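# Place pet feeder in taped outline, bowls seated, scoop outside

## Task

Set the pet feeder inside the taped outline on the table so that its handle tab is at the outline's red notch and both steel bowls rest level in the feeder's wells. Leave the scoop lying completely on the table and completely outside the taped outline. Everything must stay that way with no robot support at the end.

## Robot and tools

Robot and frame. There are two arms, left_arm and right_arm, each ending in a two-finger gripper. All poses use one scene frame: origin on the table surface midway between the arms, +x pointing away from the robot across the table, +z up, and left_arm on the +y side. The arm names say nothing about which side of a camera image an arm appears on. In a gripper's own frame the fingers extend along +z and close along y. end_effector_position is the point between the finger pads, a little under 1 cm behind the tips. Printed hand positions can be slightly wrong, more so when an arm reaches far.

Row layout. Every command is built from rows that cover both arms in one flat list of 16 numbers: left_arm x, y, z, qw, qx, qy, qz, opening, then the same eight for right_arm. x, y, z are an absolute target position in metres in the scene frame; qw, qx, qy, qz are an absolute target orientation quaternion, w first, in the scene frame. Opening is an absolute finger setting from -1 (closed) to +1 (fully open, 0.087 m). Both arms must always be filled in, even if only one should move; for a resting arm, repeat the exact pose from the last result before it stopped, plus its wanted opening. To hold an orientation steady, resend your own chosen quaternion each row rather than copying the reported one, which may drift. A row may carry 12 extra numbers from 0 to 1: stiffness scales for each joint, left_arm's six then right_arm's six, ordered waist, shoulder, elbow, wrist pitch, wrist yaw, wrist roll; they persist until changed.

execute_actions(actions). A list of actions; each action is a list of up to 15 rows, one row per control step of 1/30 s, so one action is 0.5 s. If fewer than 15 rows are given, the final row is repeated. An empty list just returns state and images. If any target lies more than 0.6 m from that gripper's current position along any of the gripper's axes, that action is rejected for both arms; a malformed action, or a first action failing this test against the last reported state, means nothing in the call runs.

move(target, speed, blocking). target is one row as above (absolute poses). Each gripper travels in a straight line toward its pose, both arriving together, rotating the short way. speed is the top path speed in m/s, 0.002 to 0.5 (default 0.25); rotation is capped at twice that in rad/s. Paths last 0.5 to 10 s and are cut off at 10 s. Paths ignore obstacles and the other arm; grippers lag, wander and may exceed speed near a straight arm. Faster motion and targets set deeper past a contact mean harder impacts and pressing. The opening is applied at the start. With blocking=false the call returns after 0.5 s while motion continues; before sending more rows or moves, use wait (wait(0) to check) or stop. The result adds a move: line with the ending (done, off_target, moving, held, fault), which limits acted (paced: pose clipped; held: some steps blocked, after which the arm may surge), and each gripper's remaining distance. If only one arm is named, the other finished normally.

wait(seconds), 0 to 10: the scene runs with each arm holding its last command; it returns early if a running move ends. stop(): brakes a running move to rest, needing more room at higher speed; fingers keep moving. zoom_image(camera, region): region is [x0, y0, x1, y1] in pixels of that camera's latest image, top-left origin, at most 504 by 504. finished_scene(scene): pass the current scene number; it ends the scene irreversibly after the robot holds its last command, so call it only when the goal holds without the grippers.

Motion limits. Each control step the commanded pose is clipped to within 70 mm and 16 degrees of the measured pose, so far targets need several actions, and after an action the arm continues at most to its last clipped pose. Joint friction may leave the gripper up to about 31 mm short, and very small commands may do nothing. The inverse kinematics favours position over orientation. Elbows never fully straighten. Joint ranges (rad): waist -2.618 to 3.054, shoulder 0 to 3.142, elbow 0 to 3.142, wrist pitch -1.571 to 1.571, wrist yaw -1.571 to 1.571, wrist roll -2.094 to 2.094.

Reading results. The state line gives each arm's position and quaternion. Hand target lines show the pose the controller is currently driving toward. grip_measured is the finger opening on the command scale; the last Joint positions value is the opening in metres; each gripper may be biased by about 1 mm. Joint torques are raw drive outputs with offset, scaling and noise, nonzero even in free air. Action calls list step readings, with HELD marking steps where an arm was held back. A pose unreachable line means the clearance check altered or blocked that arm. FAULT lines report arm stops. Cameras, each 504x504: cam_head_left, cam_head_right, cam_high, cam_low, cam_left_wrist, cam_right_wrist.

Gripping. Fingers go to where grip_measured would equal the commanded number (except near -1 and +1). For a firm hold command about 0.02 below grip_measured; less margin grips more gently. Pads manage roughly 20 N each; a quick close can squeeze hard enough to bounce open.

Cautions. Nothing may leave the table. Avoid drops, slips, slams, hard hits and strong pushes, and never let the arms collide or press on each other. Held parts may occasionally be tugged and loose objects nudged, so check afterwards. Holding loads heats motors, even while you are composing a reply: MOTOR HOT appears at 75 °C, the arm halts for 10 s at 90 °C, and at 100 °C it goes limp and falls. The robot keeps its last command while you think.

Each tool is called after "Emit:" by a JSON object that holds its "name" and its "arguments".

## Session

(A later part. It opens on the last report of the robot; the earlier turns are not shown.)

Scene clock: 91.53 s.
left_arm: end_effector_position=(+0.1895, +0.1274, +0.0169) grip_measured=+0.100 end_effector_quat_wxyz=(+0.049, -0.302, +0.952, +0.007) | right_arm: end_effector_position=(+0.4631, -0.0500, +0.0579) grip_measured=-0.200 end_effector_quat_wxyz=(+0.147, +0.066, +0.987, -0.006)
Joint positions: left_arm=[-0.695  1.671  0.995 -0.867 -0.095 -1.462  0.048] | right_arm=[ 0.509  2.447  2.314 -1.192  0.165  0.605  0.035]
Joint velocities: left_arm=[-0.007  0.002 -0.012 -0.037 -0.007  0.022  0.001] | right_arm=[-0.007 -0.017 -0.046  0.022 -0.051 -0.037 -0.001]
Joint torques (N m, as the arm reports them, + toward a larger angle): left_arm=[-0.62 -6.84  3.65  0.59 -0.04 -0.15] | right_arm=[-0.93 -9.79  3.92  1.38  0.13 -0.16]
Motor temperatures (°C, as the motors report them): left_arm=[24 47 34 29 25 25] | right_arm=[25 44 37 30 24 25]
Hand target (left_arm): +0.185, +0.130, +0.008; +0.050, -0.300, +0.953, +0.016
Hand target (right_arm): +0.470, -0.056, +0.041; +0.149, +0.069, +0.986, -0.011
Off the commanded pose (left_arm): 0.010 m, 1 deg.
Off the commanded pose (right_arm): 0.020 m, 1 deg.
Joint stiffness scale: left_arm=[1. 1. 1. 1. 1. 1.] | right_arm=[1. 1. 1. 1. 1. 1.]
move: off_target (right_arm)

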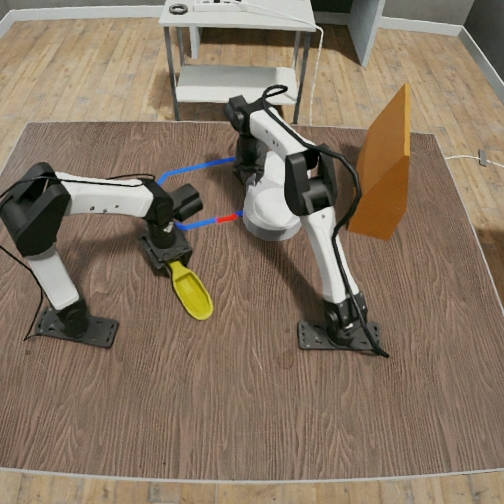

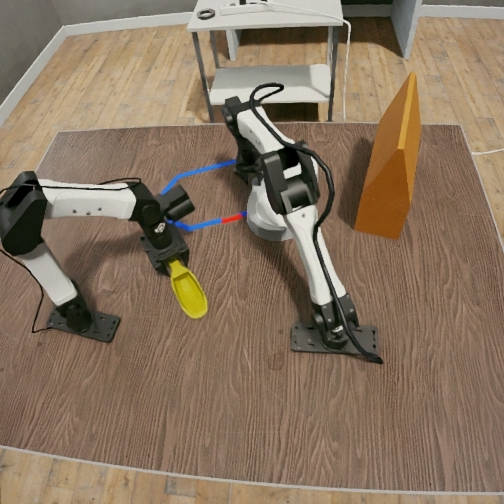

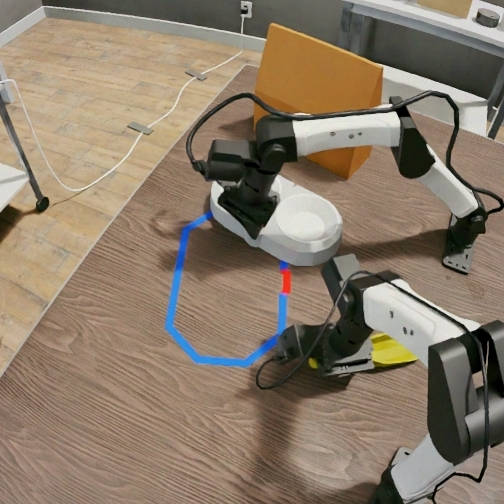

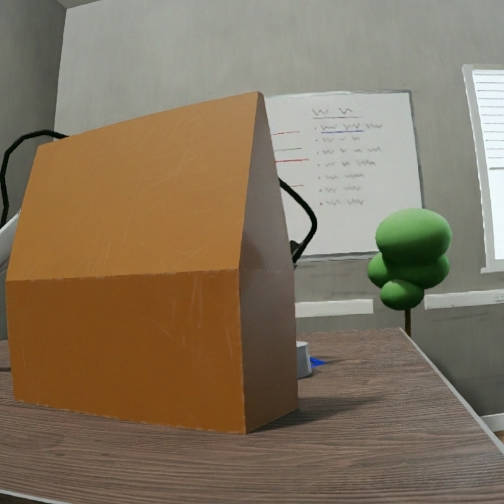

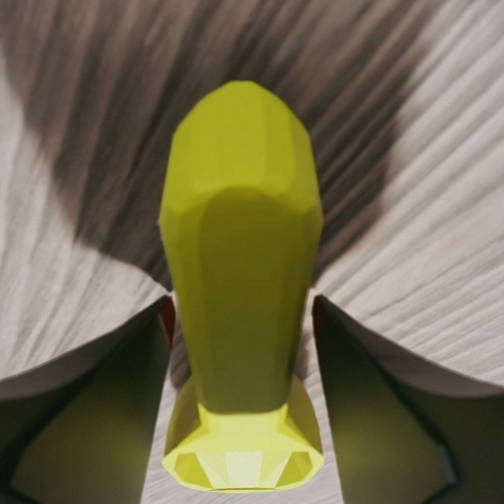

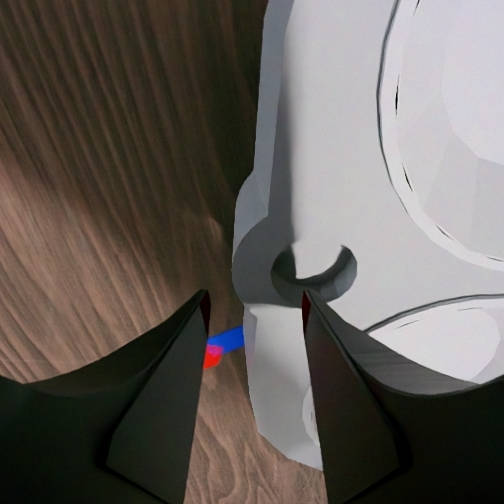

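Emit:
{"name": "move", "arguments": {"target": [0.18,0.14,0.08,0.05,-0.3,0.953,0.016,0.1,0.482,-0.056,0.066,0.15,0.069,0.986,-0.01,-0.2], "speed": 0.1}}

Emit:
{"name": "move", "arguments": {"target": [0.17,0.2,0.12,0.05,-0.3,0.953,0.016,0.1,0.487,-0.056,0.03,0.15,0.069,0.986,-0.01,-0.2], "speed": 0.1}}

Scene clock: 102.53 s.
left_arm: end_effector_position=(+0.1775, +0.1414, +0.0700) grip_measured=+0.100 end_effector_quat_wxyz=(+0.042, -0.301, +0.952, +0.024) | right_arm: end_effector_position=(+0.4779, -0.0524, +0.0627) grip_measured=-0.200 end_effector_quat_wxyz=(+0.147, +0.070, +0.987, -0.008)
Joint positions: left_arm=[-0.695  1.571  1.111 -1.122 -0.097 -1.462  0.048] | right_arm=[ 0.492  2.556  2.537 -1.306  0.165  0.596  0.035]
Joint velocities: left_arm=[-0.007 -0.002  0.002 -0.037 -0.007  0.022 -0.001] | right_arm=[-0.002  0.017  0.007 -0.081 -0.007  0.007 -0.001]
Joint torques (N m, as the arm reports them, + toward a larger angle): left_arm=[ 0.23 -8.76  7.19  0.15 -0.07 -0.06] | right_arm=[ -0.57 -10.92   9.71   0.58   0.1   -0.17]
Motor temperatures (°C, as the motors report them): left_arm=[24 45 34 28 25 25] | right_arm=[25 44 36 31 24 25]
Hand target (left_arm): +0.180, +0.140, +0.080; +0.050, -0.300, +0.953, +0.016
Hand target (right_arm): +0.482, -0.056, +0.066; +0.151, +0.069, +0.986, -0.010
Off the commanded pose (left_arm): 0.010 m, 1 deg.
Off the commanded pose (right_arm): 0.006 m, 0 deg.
Joint stiffness scale: left_arm=[1. 1. 1. 1. 1. 1.] | right_arm=[1. 1. 1. 1. 1. 1.]
move: done

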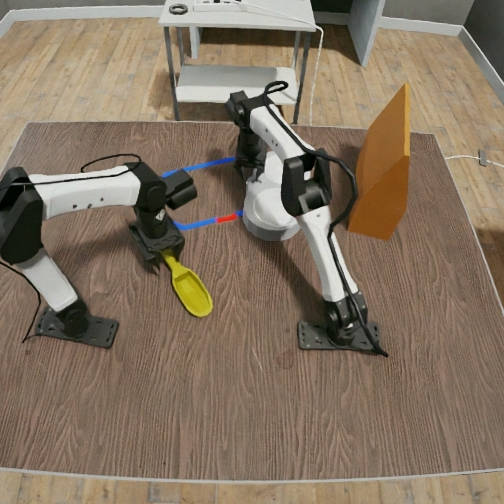

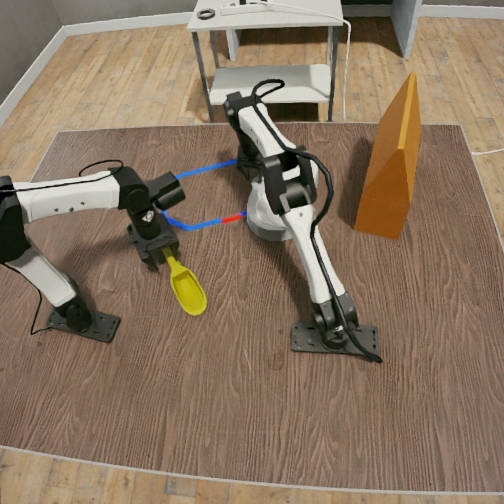

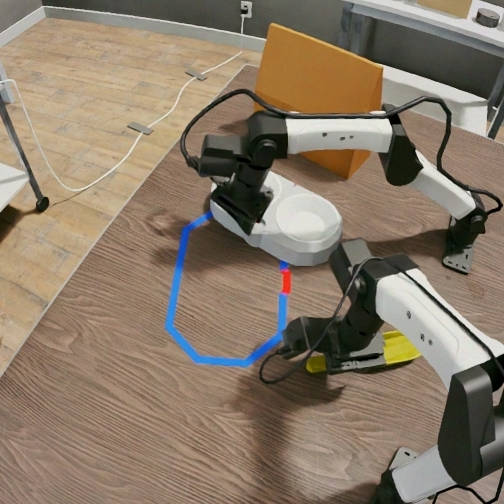

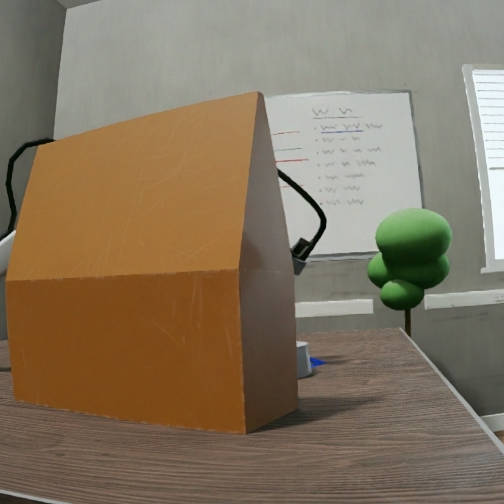

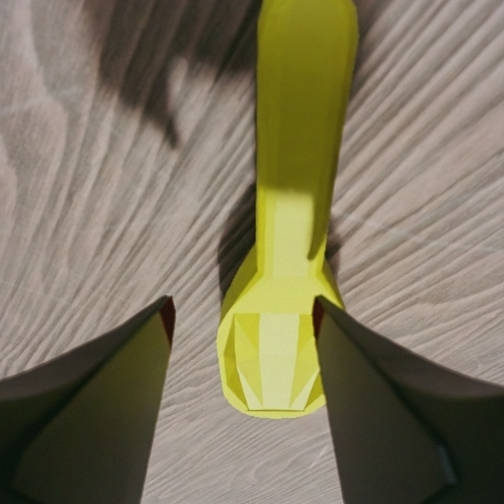

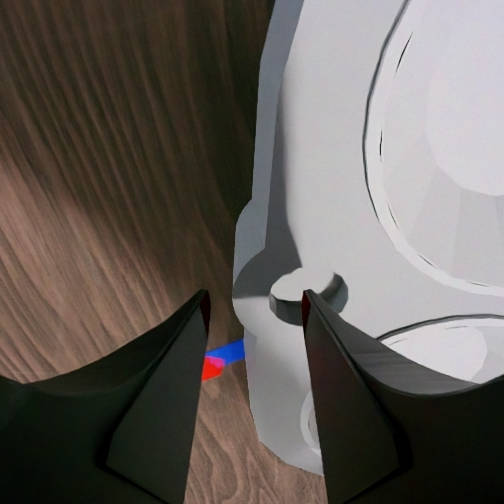

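Scene clock: 103.80 s.
left_arm: end_effector_position=(+0.1709, +0.1934, +0.1162) grip_measured=+0.100 end_effector_quat_wxyz=(+0.048, -0.300, +0.953, +0.014) | right_arm: end_effector_position=(+0.4781, -0.0525, +0.0465) grip_measured=-0.200 end_effector_quat_wxyz=(+0.144, +0.067, +0.987, -0.010)
Joint positions: left_arm=[-0.563  1.362  1.111 -1.292 -0.097 -1.326  0.048] | right_arm=[ 0.492  2.546  2.452 -1.238  0.165  0.59   0.035]
Joint velocities: left_arm=[-0.007 -0.007 -0.007 -0.007  0.022 -0.037 -0.001] | right_arm=[ 0.022  0.017 -0.002  0.007 -0.051 -0.081 -0.   ]
Joint torques (N m, as the arm reports them, + toward a larger angle): left_arm=[ 1.25 -6.83  5.43  0.2  -0.03  0.03] | right_arm=[ -0.93 -10.46   3.65   1.4    0.05  -0.06]
Motor temperatures (°C, as the motors report them): left_arm=[24 45 34 28 25 25] | right_arm=[25 45 36 31 24 25]
Hand target (left_arm): +0.169, +0.199, +0.119; +0.050, -0.300, +0.953, +0.015
Hand target (right_arm): +0.487, -0.056, +0.030; +0.149, +0.069, +0.986, -0.011
Off the commanded pose (left_arm): 0.008 m, 0 deg.
Off the commanded pose (right_arm): 0.019 m, 1 deg.
Joint stiffness scale: left_arm=[1. 1. 1. 1. 1. 1.] | right_arm=[1. 1. 1. 1. 1. 1.]
move: off_target (right_arm)

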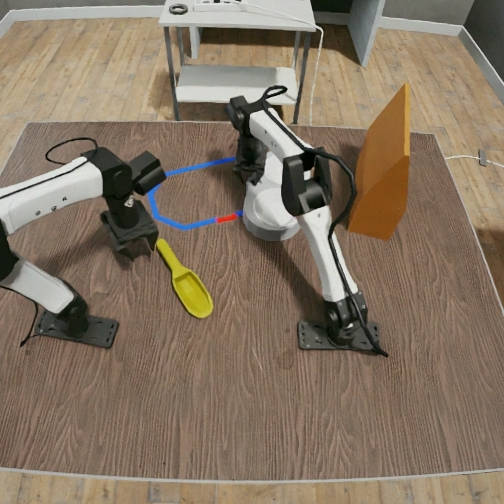

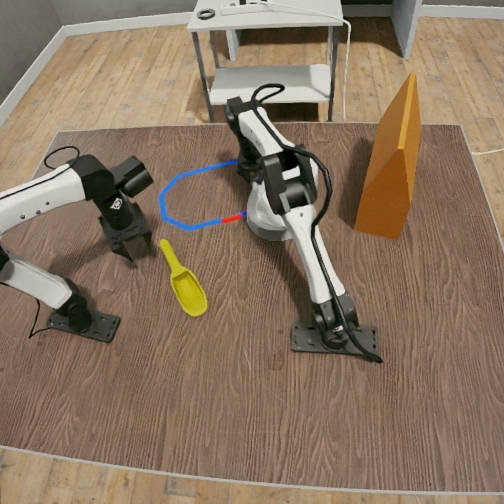

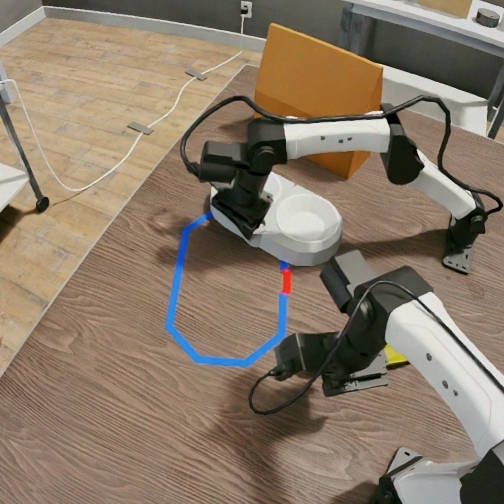

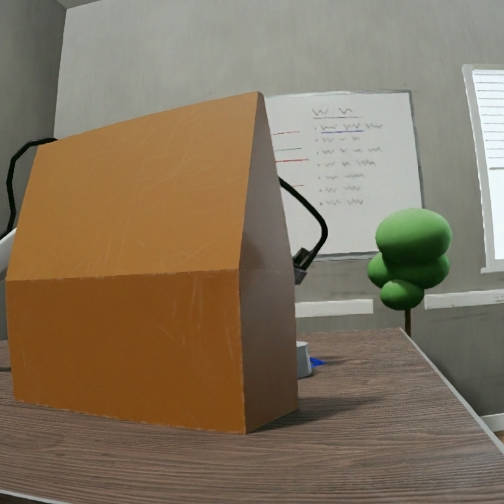

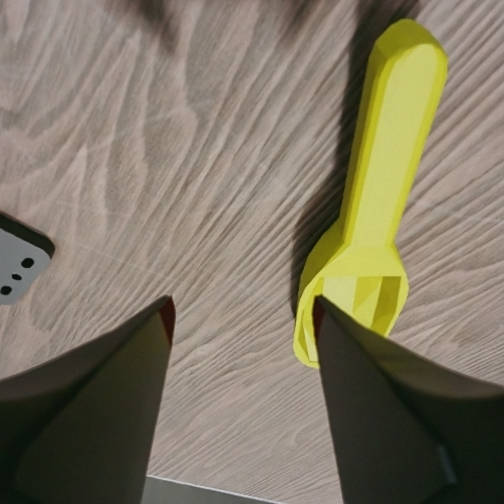

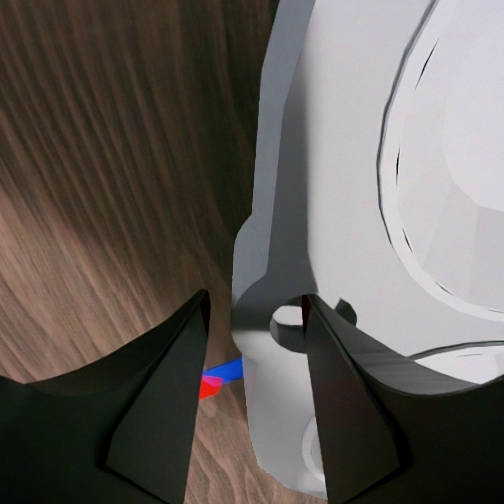

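Emit:
{"name": "execute_actions", "arguments": {"actions": [[[0.17,0.2,0.12,0.05,-0.3,0.953,0.016,0.1,0.472,-0.053,0.038,0.15,0.069,0.986,-0.01,-0.45]],[[0.17,0.2,0.12,0.05,-0.3,0.953,0.016,0.1,0.472,-0.053,0.038,0.15,0.069,0.986,-0.01,-0.6]],[[0.17,0.2,0.12,0.05,-0.3,0.953,0.016,0.1,0.472,-0.053,0.038,0.15,0.069,0.986,-0.01,-0.72]]]}}

Scene clock: 117.77 s.
left_arm: end_effector_position=(+0.1709, +0.1947, +0.1162) grip_measured=+0.100 end_effector_quat_wxyz=(+0.047, -0.299, +0.953, +0.015) | right_arm: end_effector_position=(+0.4753, -0.0542, +0.0473) grip_measured=-0.592 end_effector_quat_wxyz=(+0.155, +0.072, +0.985, -0.008)
Joint positions: left_arm=[-0.559  1.362  1.111 -1.295 -0.097 -1.32   0.048] | right_arm=[ 0.494  2.479  2.329 -1.161  0.174  0.6    0.018]
Joint velocities: left_arm=[-0.002 -0.002  0.012  0.022  0.007 -0.022 -0.   ] | right_arm=[-0.002 -0.007  0.007  0.066 -0.037  0.007  0.   ]
Joint torques (N m, as the arm reports them, + toward a larger angle): left_arm=[ 1.23 -6.72  5.8   0.23  0.01  0.  ] | right_arm=[  0.37 -11.18   4.11   1.09   0.08  -0.08]
Motor temperatures (°C, as the motors report them): left_arm=[24 43 35 28 25 25] | right_arm=[25 46 34 31 24 25]
Hand target (left_arm): +0.170, +0.200, +0.120; +0.050, -0.300, +0.953, +0.016
Hand target (right_arm): +0.472, -0.053, +0.038; +0.150, +0.069, +0.986, -0.010
Off the commanded pose (left_arm): 0.007 m, 0 deg.
Off the commanded pose (right_arm): 0.010 m, 1 deg.
Joint stiffness scale: left_arm=[1. 1. 1. 1. 1. 1.] | right_arm=[1. 1. 1. 1. 1. 1.]
Step readings (end_effector_position; steps 1 to 15: 1st action; 16 to 30: 2nd action; 31 to 45: 3rd action):
0: left_arm (+0.1706, +0.1937, +0.1162) | right_arm (+0.4781, -0.0525, +0.0466)
1: left_arm (+0.1705, +0.1938, +0.1162) | right_arm (+0.4771, -0.0541, +0.0467)
2: left_arm (+0.1705, +0.1938, +0.1162) | right_arm (+0.4761, -0.0553, +0.0475)
4: left_arm (+0.1704, +0.1939, +0.1162) | right_arm (+0.4745, -0.0561, +0.0473)
8: left_arm (+0.1703, +0.1940, +0.1162) | right_arm (+0.4747, -0.0559, +0.0473)
15: left_arm (+0.1703, +0.1940, +0.1162) | right_arm (+0.4747, -0.0559, +0.0473)
16: left_arm (+0.1703, +0.1941, +0.1162) | right_arm (+0.4751, -0.0553, +0.0474)
17: left_arm (+0.1705, +0.1943, +0.1162) | right_arm (+0.4752, -0.0545, +0.0474)
19: left_arm (+0.1708, +0.1947, +0.1162) | right_arm (+0.4752, -0.0542, +0.0473)
23: left_arm (+0.1709, +0.1947, +0.1162) | right_arm (+0.4753, -0.0542, +0.0473)
30: left_arm (+0.1709, +0.1947, +0.1162) | right_arm (+0.4753, -0.0542, +0.0473)
31: left_arm (+0.1709, +0.1947, +0.1162) | right_arm (+0.4753, -0.0542, +0.0473)
32: left_arm (+0.1709, +0.1947, +0.1162) | right_arm (+0.4753, -0.0542, +0.0473)
34: left_arm (+0.1709, +0.1947, +0.1162) | right_arm (+0.4753, -0.0542, +0.0473)
38: left_arm (+0.1709, +0.1947, +0.1162) | right_arm (+0.4753, -0.0542, +0.0473)
45: end_effector_position above

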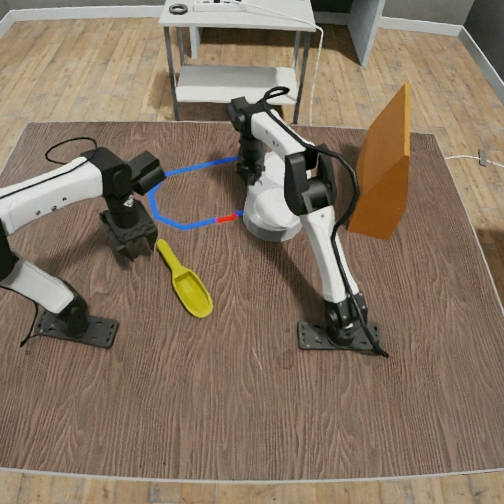

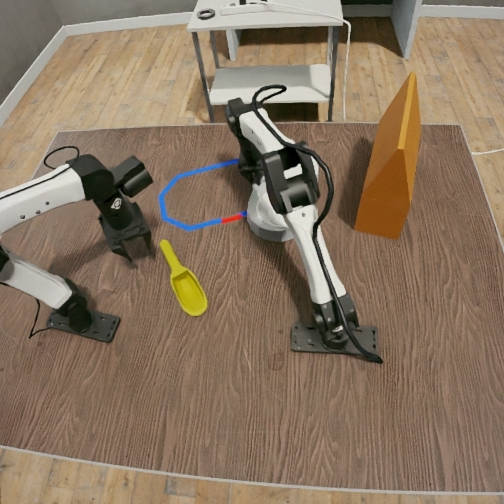

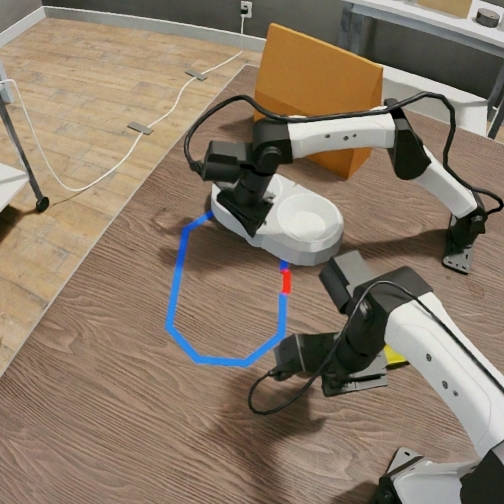

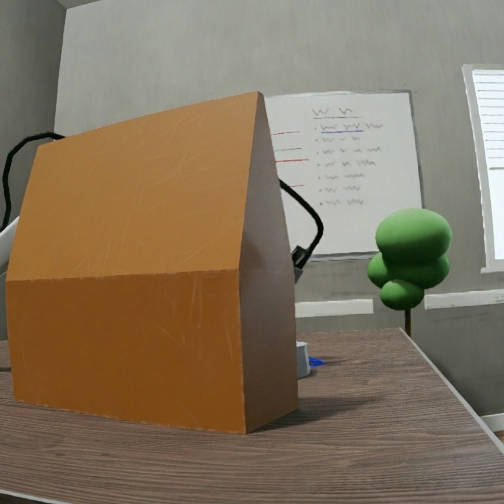

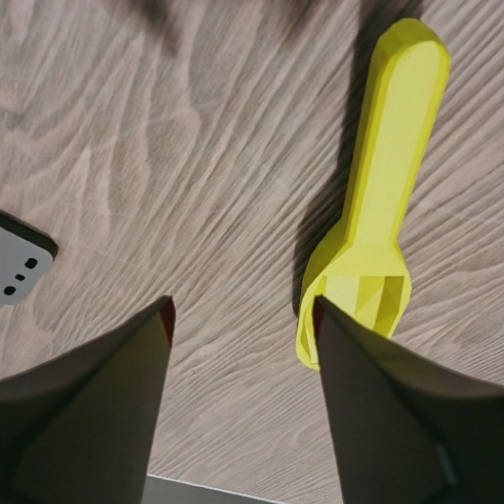

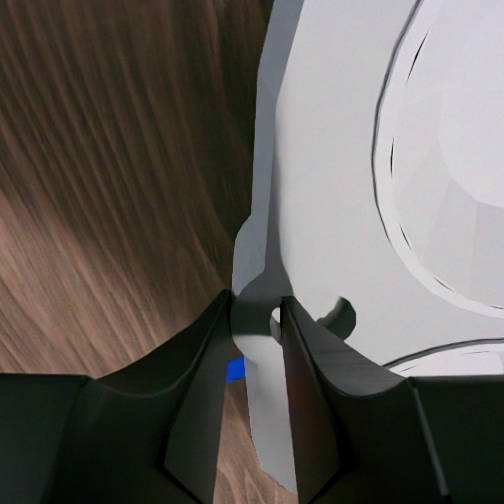

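Emit:
{"name": "move", "arguments": {"target": [0.16,0.3,0.14,0.05,-0.3,0.953,0.016,0.1,0.43,0.05,0.04,0.146,-0.214,0.965,0.032,-0.68], "speed": 0.1}}

Emit:
{"name": "move", "arguments": {"target": [0.16,0.3,0.14,0.05,-0.3,0.953,0.016,0.1,0.385,0.045,0.04,0.123,-0.567,0.81,0.086,-0.68], "speed": 0.12}}

Scene clock: 136.60 s.
left_arm: end_effector_position=(+0.1669, +0.2944, +0.1417) grip_measured=+0.100 end_effector_quat_wxyz=(+0.057, -0.300, +0.952, +0.011) | right_arm: end_effector_position=(+0.4322, +0.0405, +0.0482) grip_measured=-0.622 end_effector_quat_wxyz=(+0.155, -0.197, +0.968, +0.025)
Joint positions: left_arm=[-0.114  1.137  1.062 -1.413 -0.081 -0.876  0.048] | right_arm=[ 0.691  2.557  2.474 -1.187  0.096  0.259  0.017]
Joint velocities: left_arm=[-0.002 -0.007 -0.002 -0.037 -0.007  0.037 -0.001] | right_arm=[-0.002 -0.012  0.022 -0.051 -0.037 -0.022  0.001]
Joint torques (N m, as the arm reports them, + toward a larger angle): left_arm=[ 1.21 -4.82  4.22  0.4   0.07  0.02] | right_arm=[ 0.76 -9.71  8.92  0.82 -0.33 -0.23]
Motor temperatures (°C, as the motors report them): left_arm=[24 41 35 28 25 25] | right_arm=[25 49 34 31 24 25]
Hand target (left_arm): +0.158, +0.298, +0.140; +0.049, -0.300, +0.953, +0.014
Hand target (right_arm): +0.427, +0.050, +0.040; +0.145, -0.214, +0.965, +0.035
Off the commanded pose (left_arm): 0.009 m, 1 deg.
Off the commanded pose (right_arm): 0.013 m, 2 deg.
Joint stiffness scale: left_arm=[1. 1. 1. 1. 1. 1.] | right_arm=[1. 1. 1. 1. 1. 1.]
move: off_target (right_arm)

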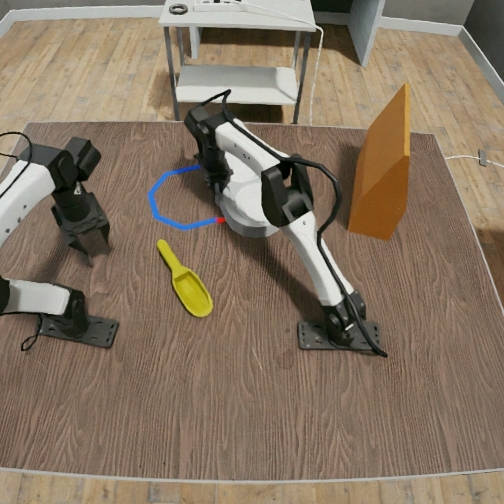

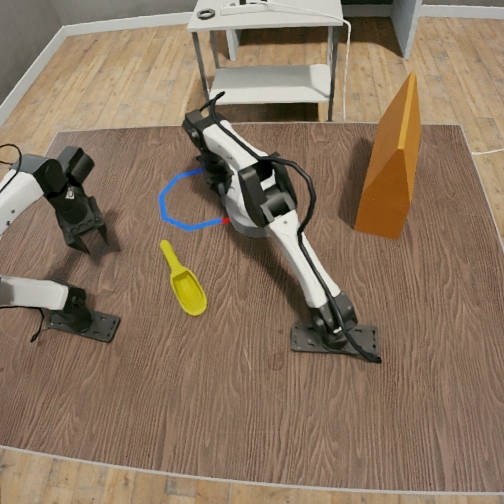

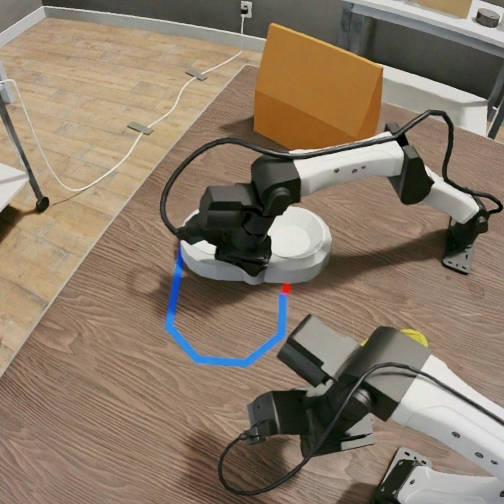

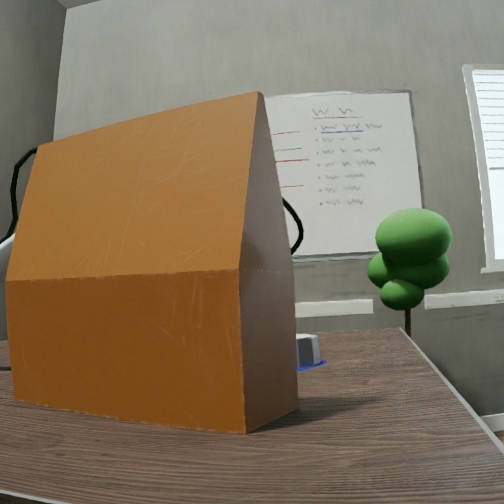

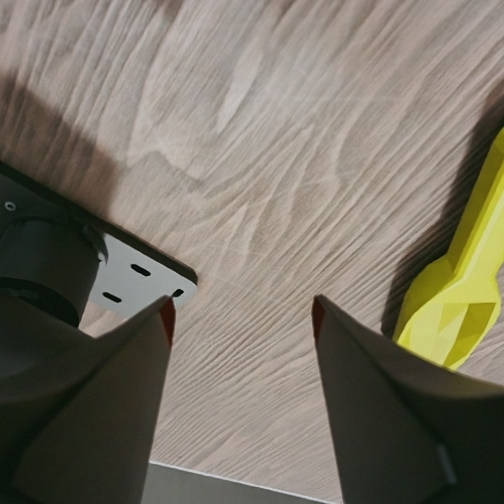

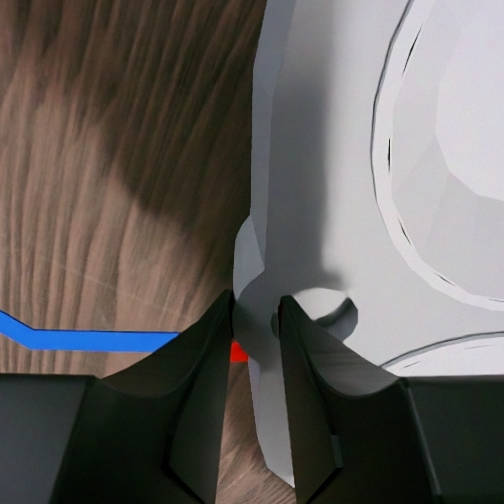

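Scene clock: 140.43 s.
left_arm: end_effector_position=(+0.1672, +0.2962, +0.1417) grip_measured=+0.100 end_effector_quat_wxyz=(+0.057, -0.299, +0.952, +0.012) | right_arm: end_effector_position=(+0.3970, +0.0379, +0.0473) grip_measured=-0.620 end_effector_quat_wxyz=(+0.132, -0.548, +0.823, +0.070)
Joint positions: left_arm=[-0.104  1.137  1.062 -1.413 -0.081 -0.864  0.048] | right_arm=[ 0.718  2.376  2.143 -1.058 -0.109 -0.459  0.017]
Joint velocities: left_arm=[-0.002  0.012  0.007  0.066  0.007 -0.022 -0.   ] | right_arm=[ 0.012 -0.012 -0.022 -0.081  0.007  0.007 -0.   ]
Joint torques (N m, as the arm reports them, + toward a larger angle): left_arm=[ 1.12 -4.17  4.51  0.4   0.02  0.03] | right_arm=[  0.85 -10.91   4.84   0.93  -0.69  -0.4 ]
Motor temperatures (°C, as the motors report them): left_arm=[24 40 35 28 25 25] | right_arm=[25 49 34 31 24 25]
Hand target (left_arm): +0.160, +0.300, +0.140; +0.050, -0.300, +0.953, +0.016
Hand target (right_arm): +0.385, +0.044, +0.040; +0.120, -0.567, +0.811, +0.086
Off the commanded pose (left_arm): 0.008 m, 1 deg.
Off the commanded pose (right_arm): 0.016 m, 3 deg.
Joint stiffness scale: left_arm=[1. 1. 1. 1. 1. 1.] | right_arm=[1. 1. 1. 1. 1. 1.]
move: off_target (right_arm)

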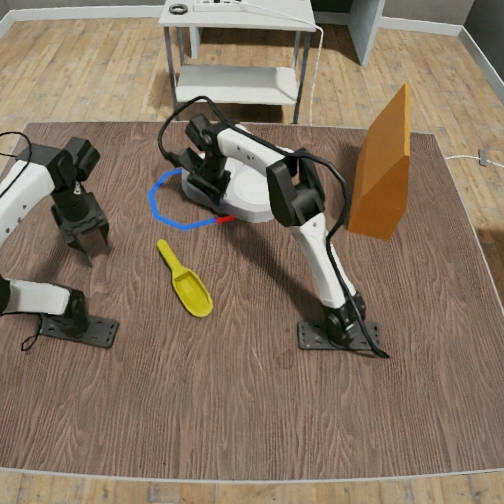

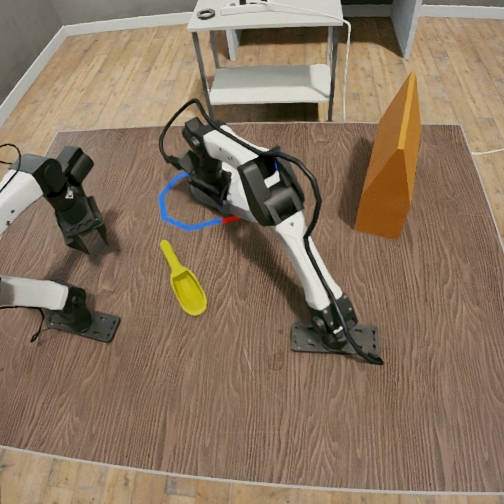

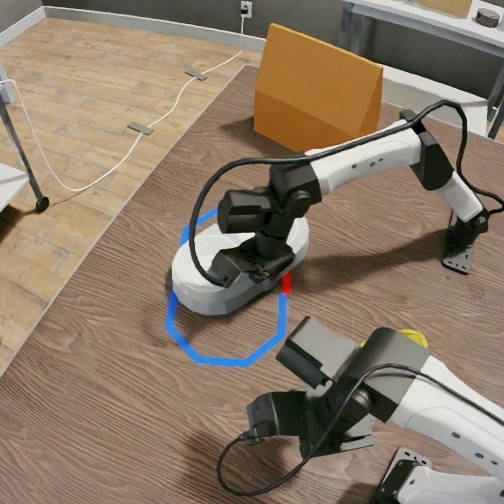

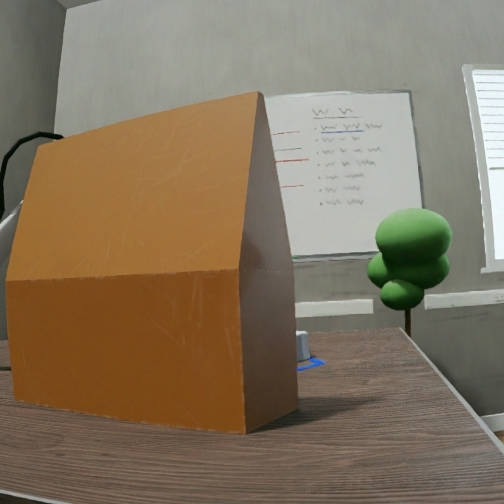

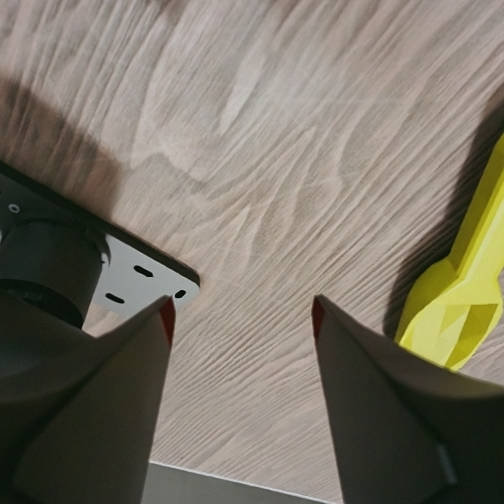

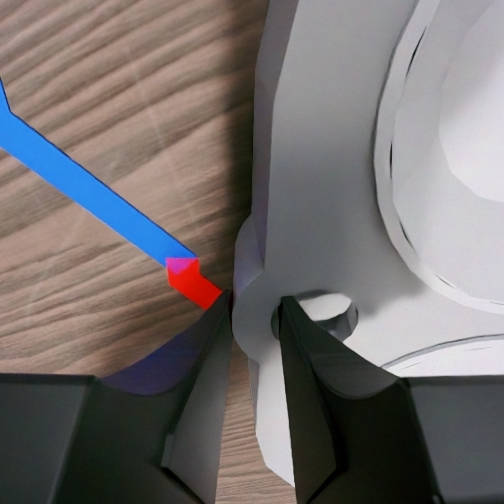

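Emit:
{"name": "move", "arguments": {"target": [0.16,0.3,0.14,0.05,-0.3,0.953,0.016,0.1,0.37,0.012,0.04,0.084,-0.82,0.553,0.124,-0.68], "speed": 0.12}}

Emit:
{"name": "zoom_image", "arguments": {"camera": "cam_high", "region": [140,170,350,380]}}

Scene clock: 157.07 s.
left_arm: end_effector_position=(+0.1672, +0.2962, +0.1417) grip_measured=+0.100 end_effector_quat_wxyz=(+0.057, -0.299, +0.952, +0.012) | right_arm: end_effector_position=(+0.3832, +0.0174, +0.0467) grip_measured=-0.620 end_effector_quat_wxyz=(-0.102, +0.815, -0.561, -0.105)
Joint positions: left_arm=[-0.104  1.137  1.062 -1.413 -0.081 -0.864  0.048] | right_arm=[ 0.69   2.312  2.038 -1.159 -0.259 -1.243  0.017]
Joint velocities: left_arm=[-0.012 -0.007 -0.007  0.007 -0.037  0.081 -0.001] | right_arm=[-0.022  0.007  0.007  0.007 -0.022 -0.066  0.001]
Joint torques (N m, as the arm reports them, + toward a larger angle): left_arm=[ 1.16 -4.25  4.54  0.41  0.06  0.02] | right_arm=[ -0.19 -10.22   4.3    0.22  -0.65  -0.33]
Motor temperatures (°C, as the motors report them): left_arm=[24 38 35 27 25 25] | right_arm=[25 51 33 30 24 25]
Hand target (left_arm): +0.160, +0.300, +0.140; +0.050, -0.300, +0.952, +0.016
Hand target (right_arm): +0.371, +0.011, +0.040; -0.083, +0.820, -0.553, -0.123
Off the commanded pose (left_arm): 0.008 m, 1 deg.
Off the commanded pose (right_arm): 0.016 m, 3 deg.
Joint stiffness scale: left_arm=[1. 1. 1. 1. 1. 1.] | right_arm=[1. 1. 1. 1. 1. 1.]
move: off_target (right_arm)

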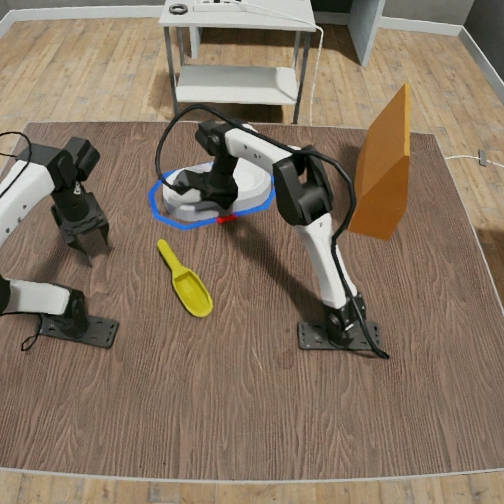

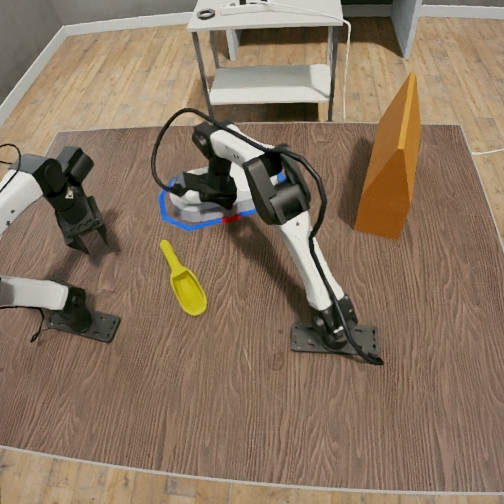

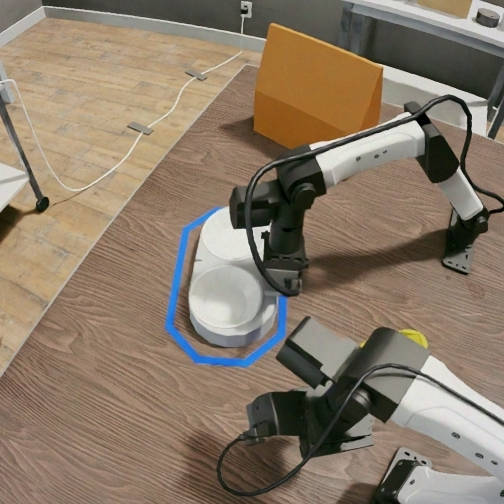

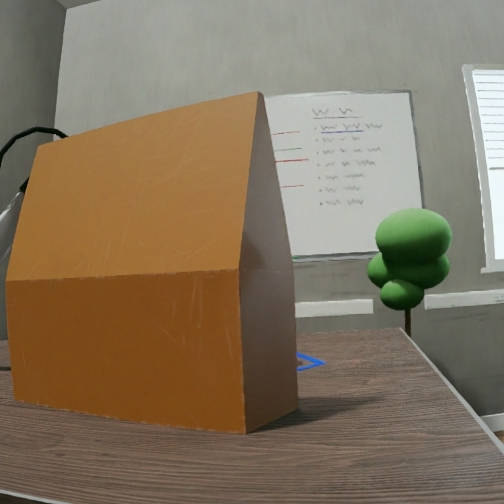

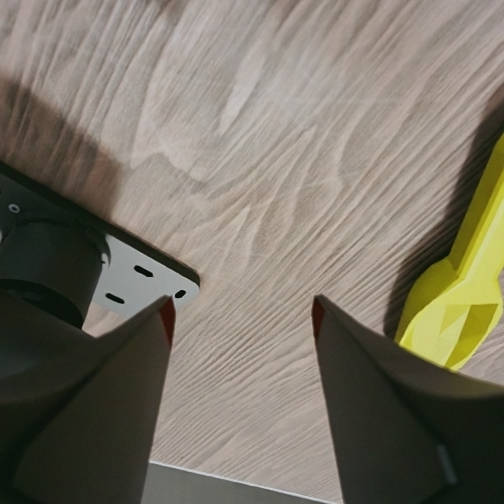

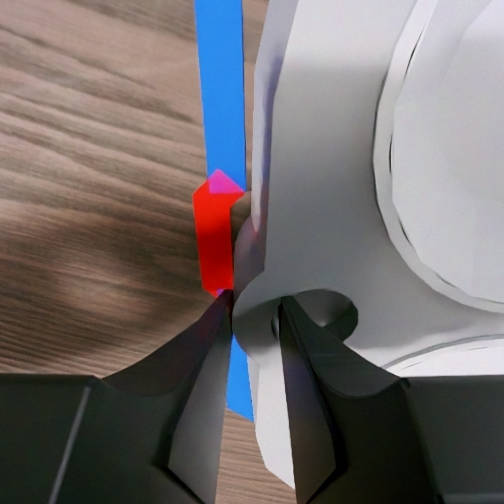

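Region (140, 170, 350, 380) of cam_high's 504x504 image, scaled by 2.400, with more detail than that image has.

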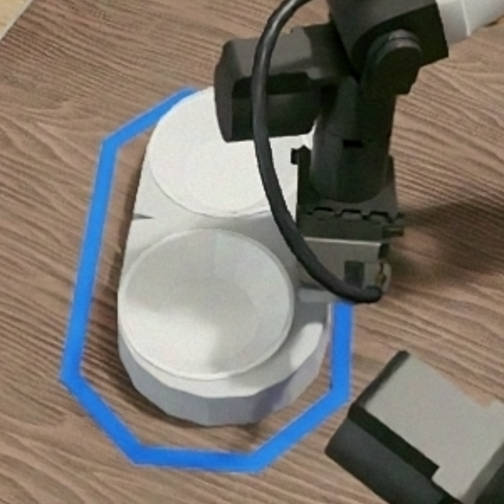

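Emit:
{"name": "move", "arguments": {"target": [0.16,0.3,0.14,0.05,-0.3,0.953,0.016,0.1,0.385,0.018,0.04,0.084,-0.82,0.553,0.124,-0.68], "speed": 0.03}}

Emit:
{"name": "zoom_image", "arguments": {"camera": "cam_high", "region": [140,170,350,380]}}

Scene clock: 180.43 s.
left_arm: end_effector_position=(+0.1672, +0.2962, +0.1417) grip_measured=+0.100 end_effector_quat_wxyz=(+0.057, -0.299, +0.952, +0.012) | right_arm: end_effector_position=(+0.3861, +0.0190, +0.0469) grip_measured=-0.620 end_effector_quat_wxyz=(-0.094, +0.818, -0.556, -0.111)
Joint positions: left_arm=[-0.104  1.137  1.062 -1.413 -0.081 -0.863  0.048] | right_arm=[ 0.686  2.353  2.112 -1.213 -0.269 -1.263  0.017]
Joint velocities: left_arm=[-0.012 -0.002 -0.027 -0.037 -0.007 -0.022 -0.   ] | right_arm=[-0.002 -0.002 -0.002 -0.037 -0.037 -0.007 -0.001]
Joint torques (N m, as the arm reports them, + toward a larger angle): left_arm=[ 1.11 -4.2   4.64  0.4   0.01  0.03] | right_arm=[-0.48 -8.79  8.85  0.25 -0.58 -0.24]
Motor temperatures (°C, as the motors report them): left_arm=[24 37 35 27 25 25] | right_arm=[25 51 32 30 25 25]
Hand target (left_arm): +0.160, +0.300, +0.140; +0.050, -0.300, +0.953, +0.016
Hand target (right_arm): +0.385, +0.018, +0.040; -0.085, +0.820, -0.553, -0.123
Off the commanded pose (left_arm): 0.008 m, 1 deg.
Off the commanded pose (right_arm): 0.007 m, 2 deg.
Joint stiffness scale: left_arm=[1. 1. 1. 1. 1. 1.] | right_arm=[1. 1. 1. 1. 1. 1.]
move: done

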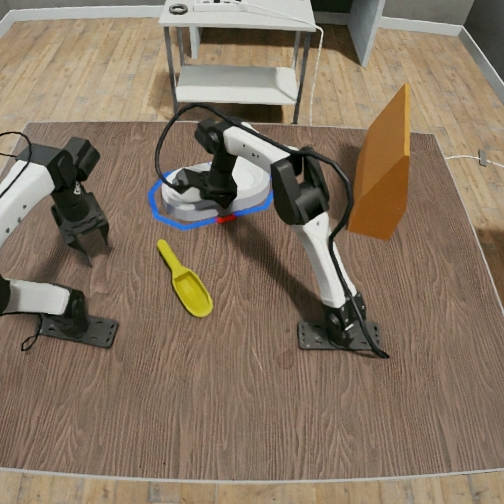

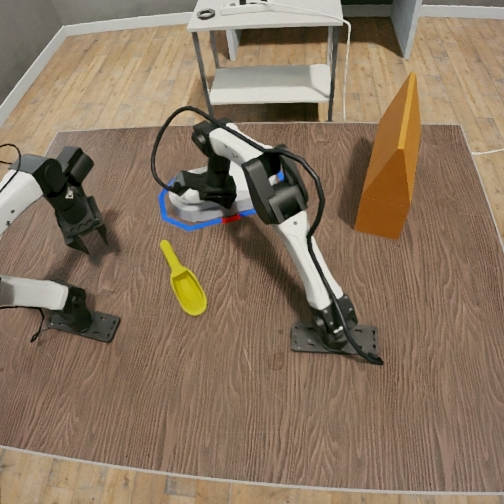

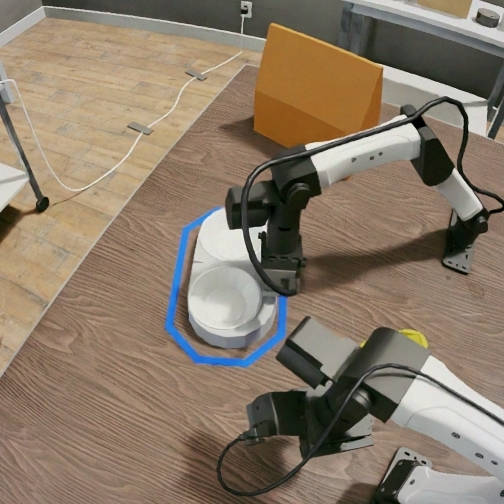

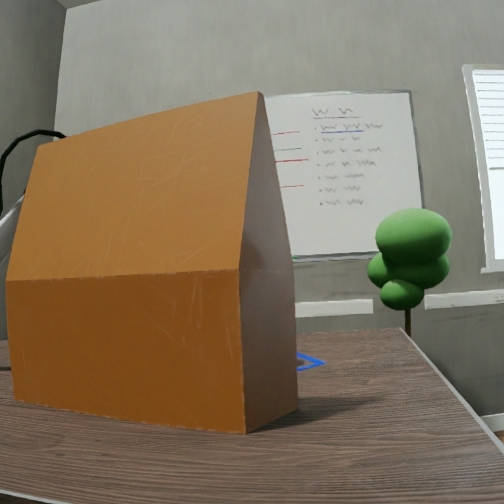

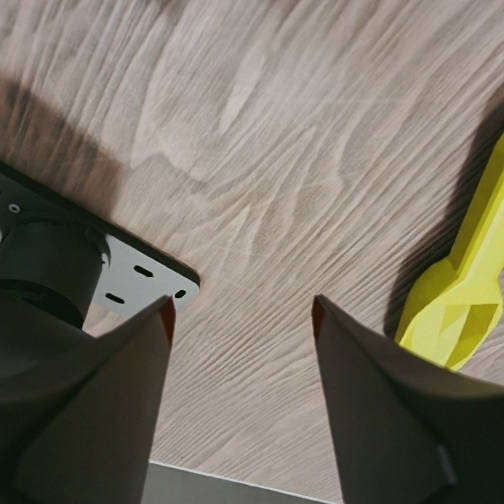

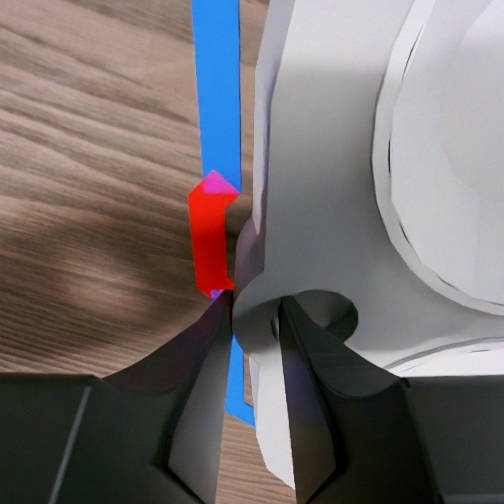

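Region (140, 170, 350, 380) of cam_high's 504x504 image, scaled by 2.400, with more detail than that image has.

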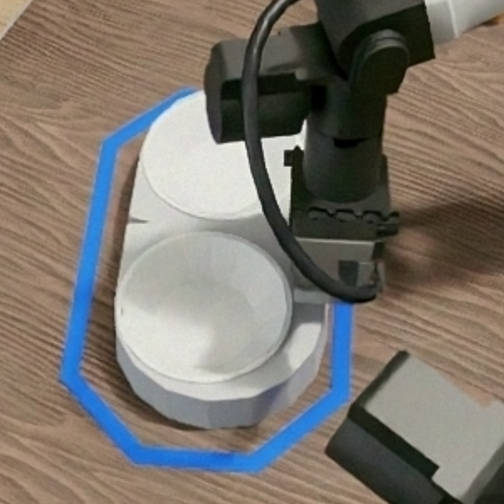

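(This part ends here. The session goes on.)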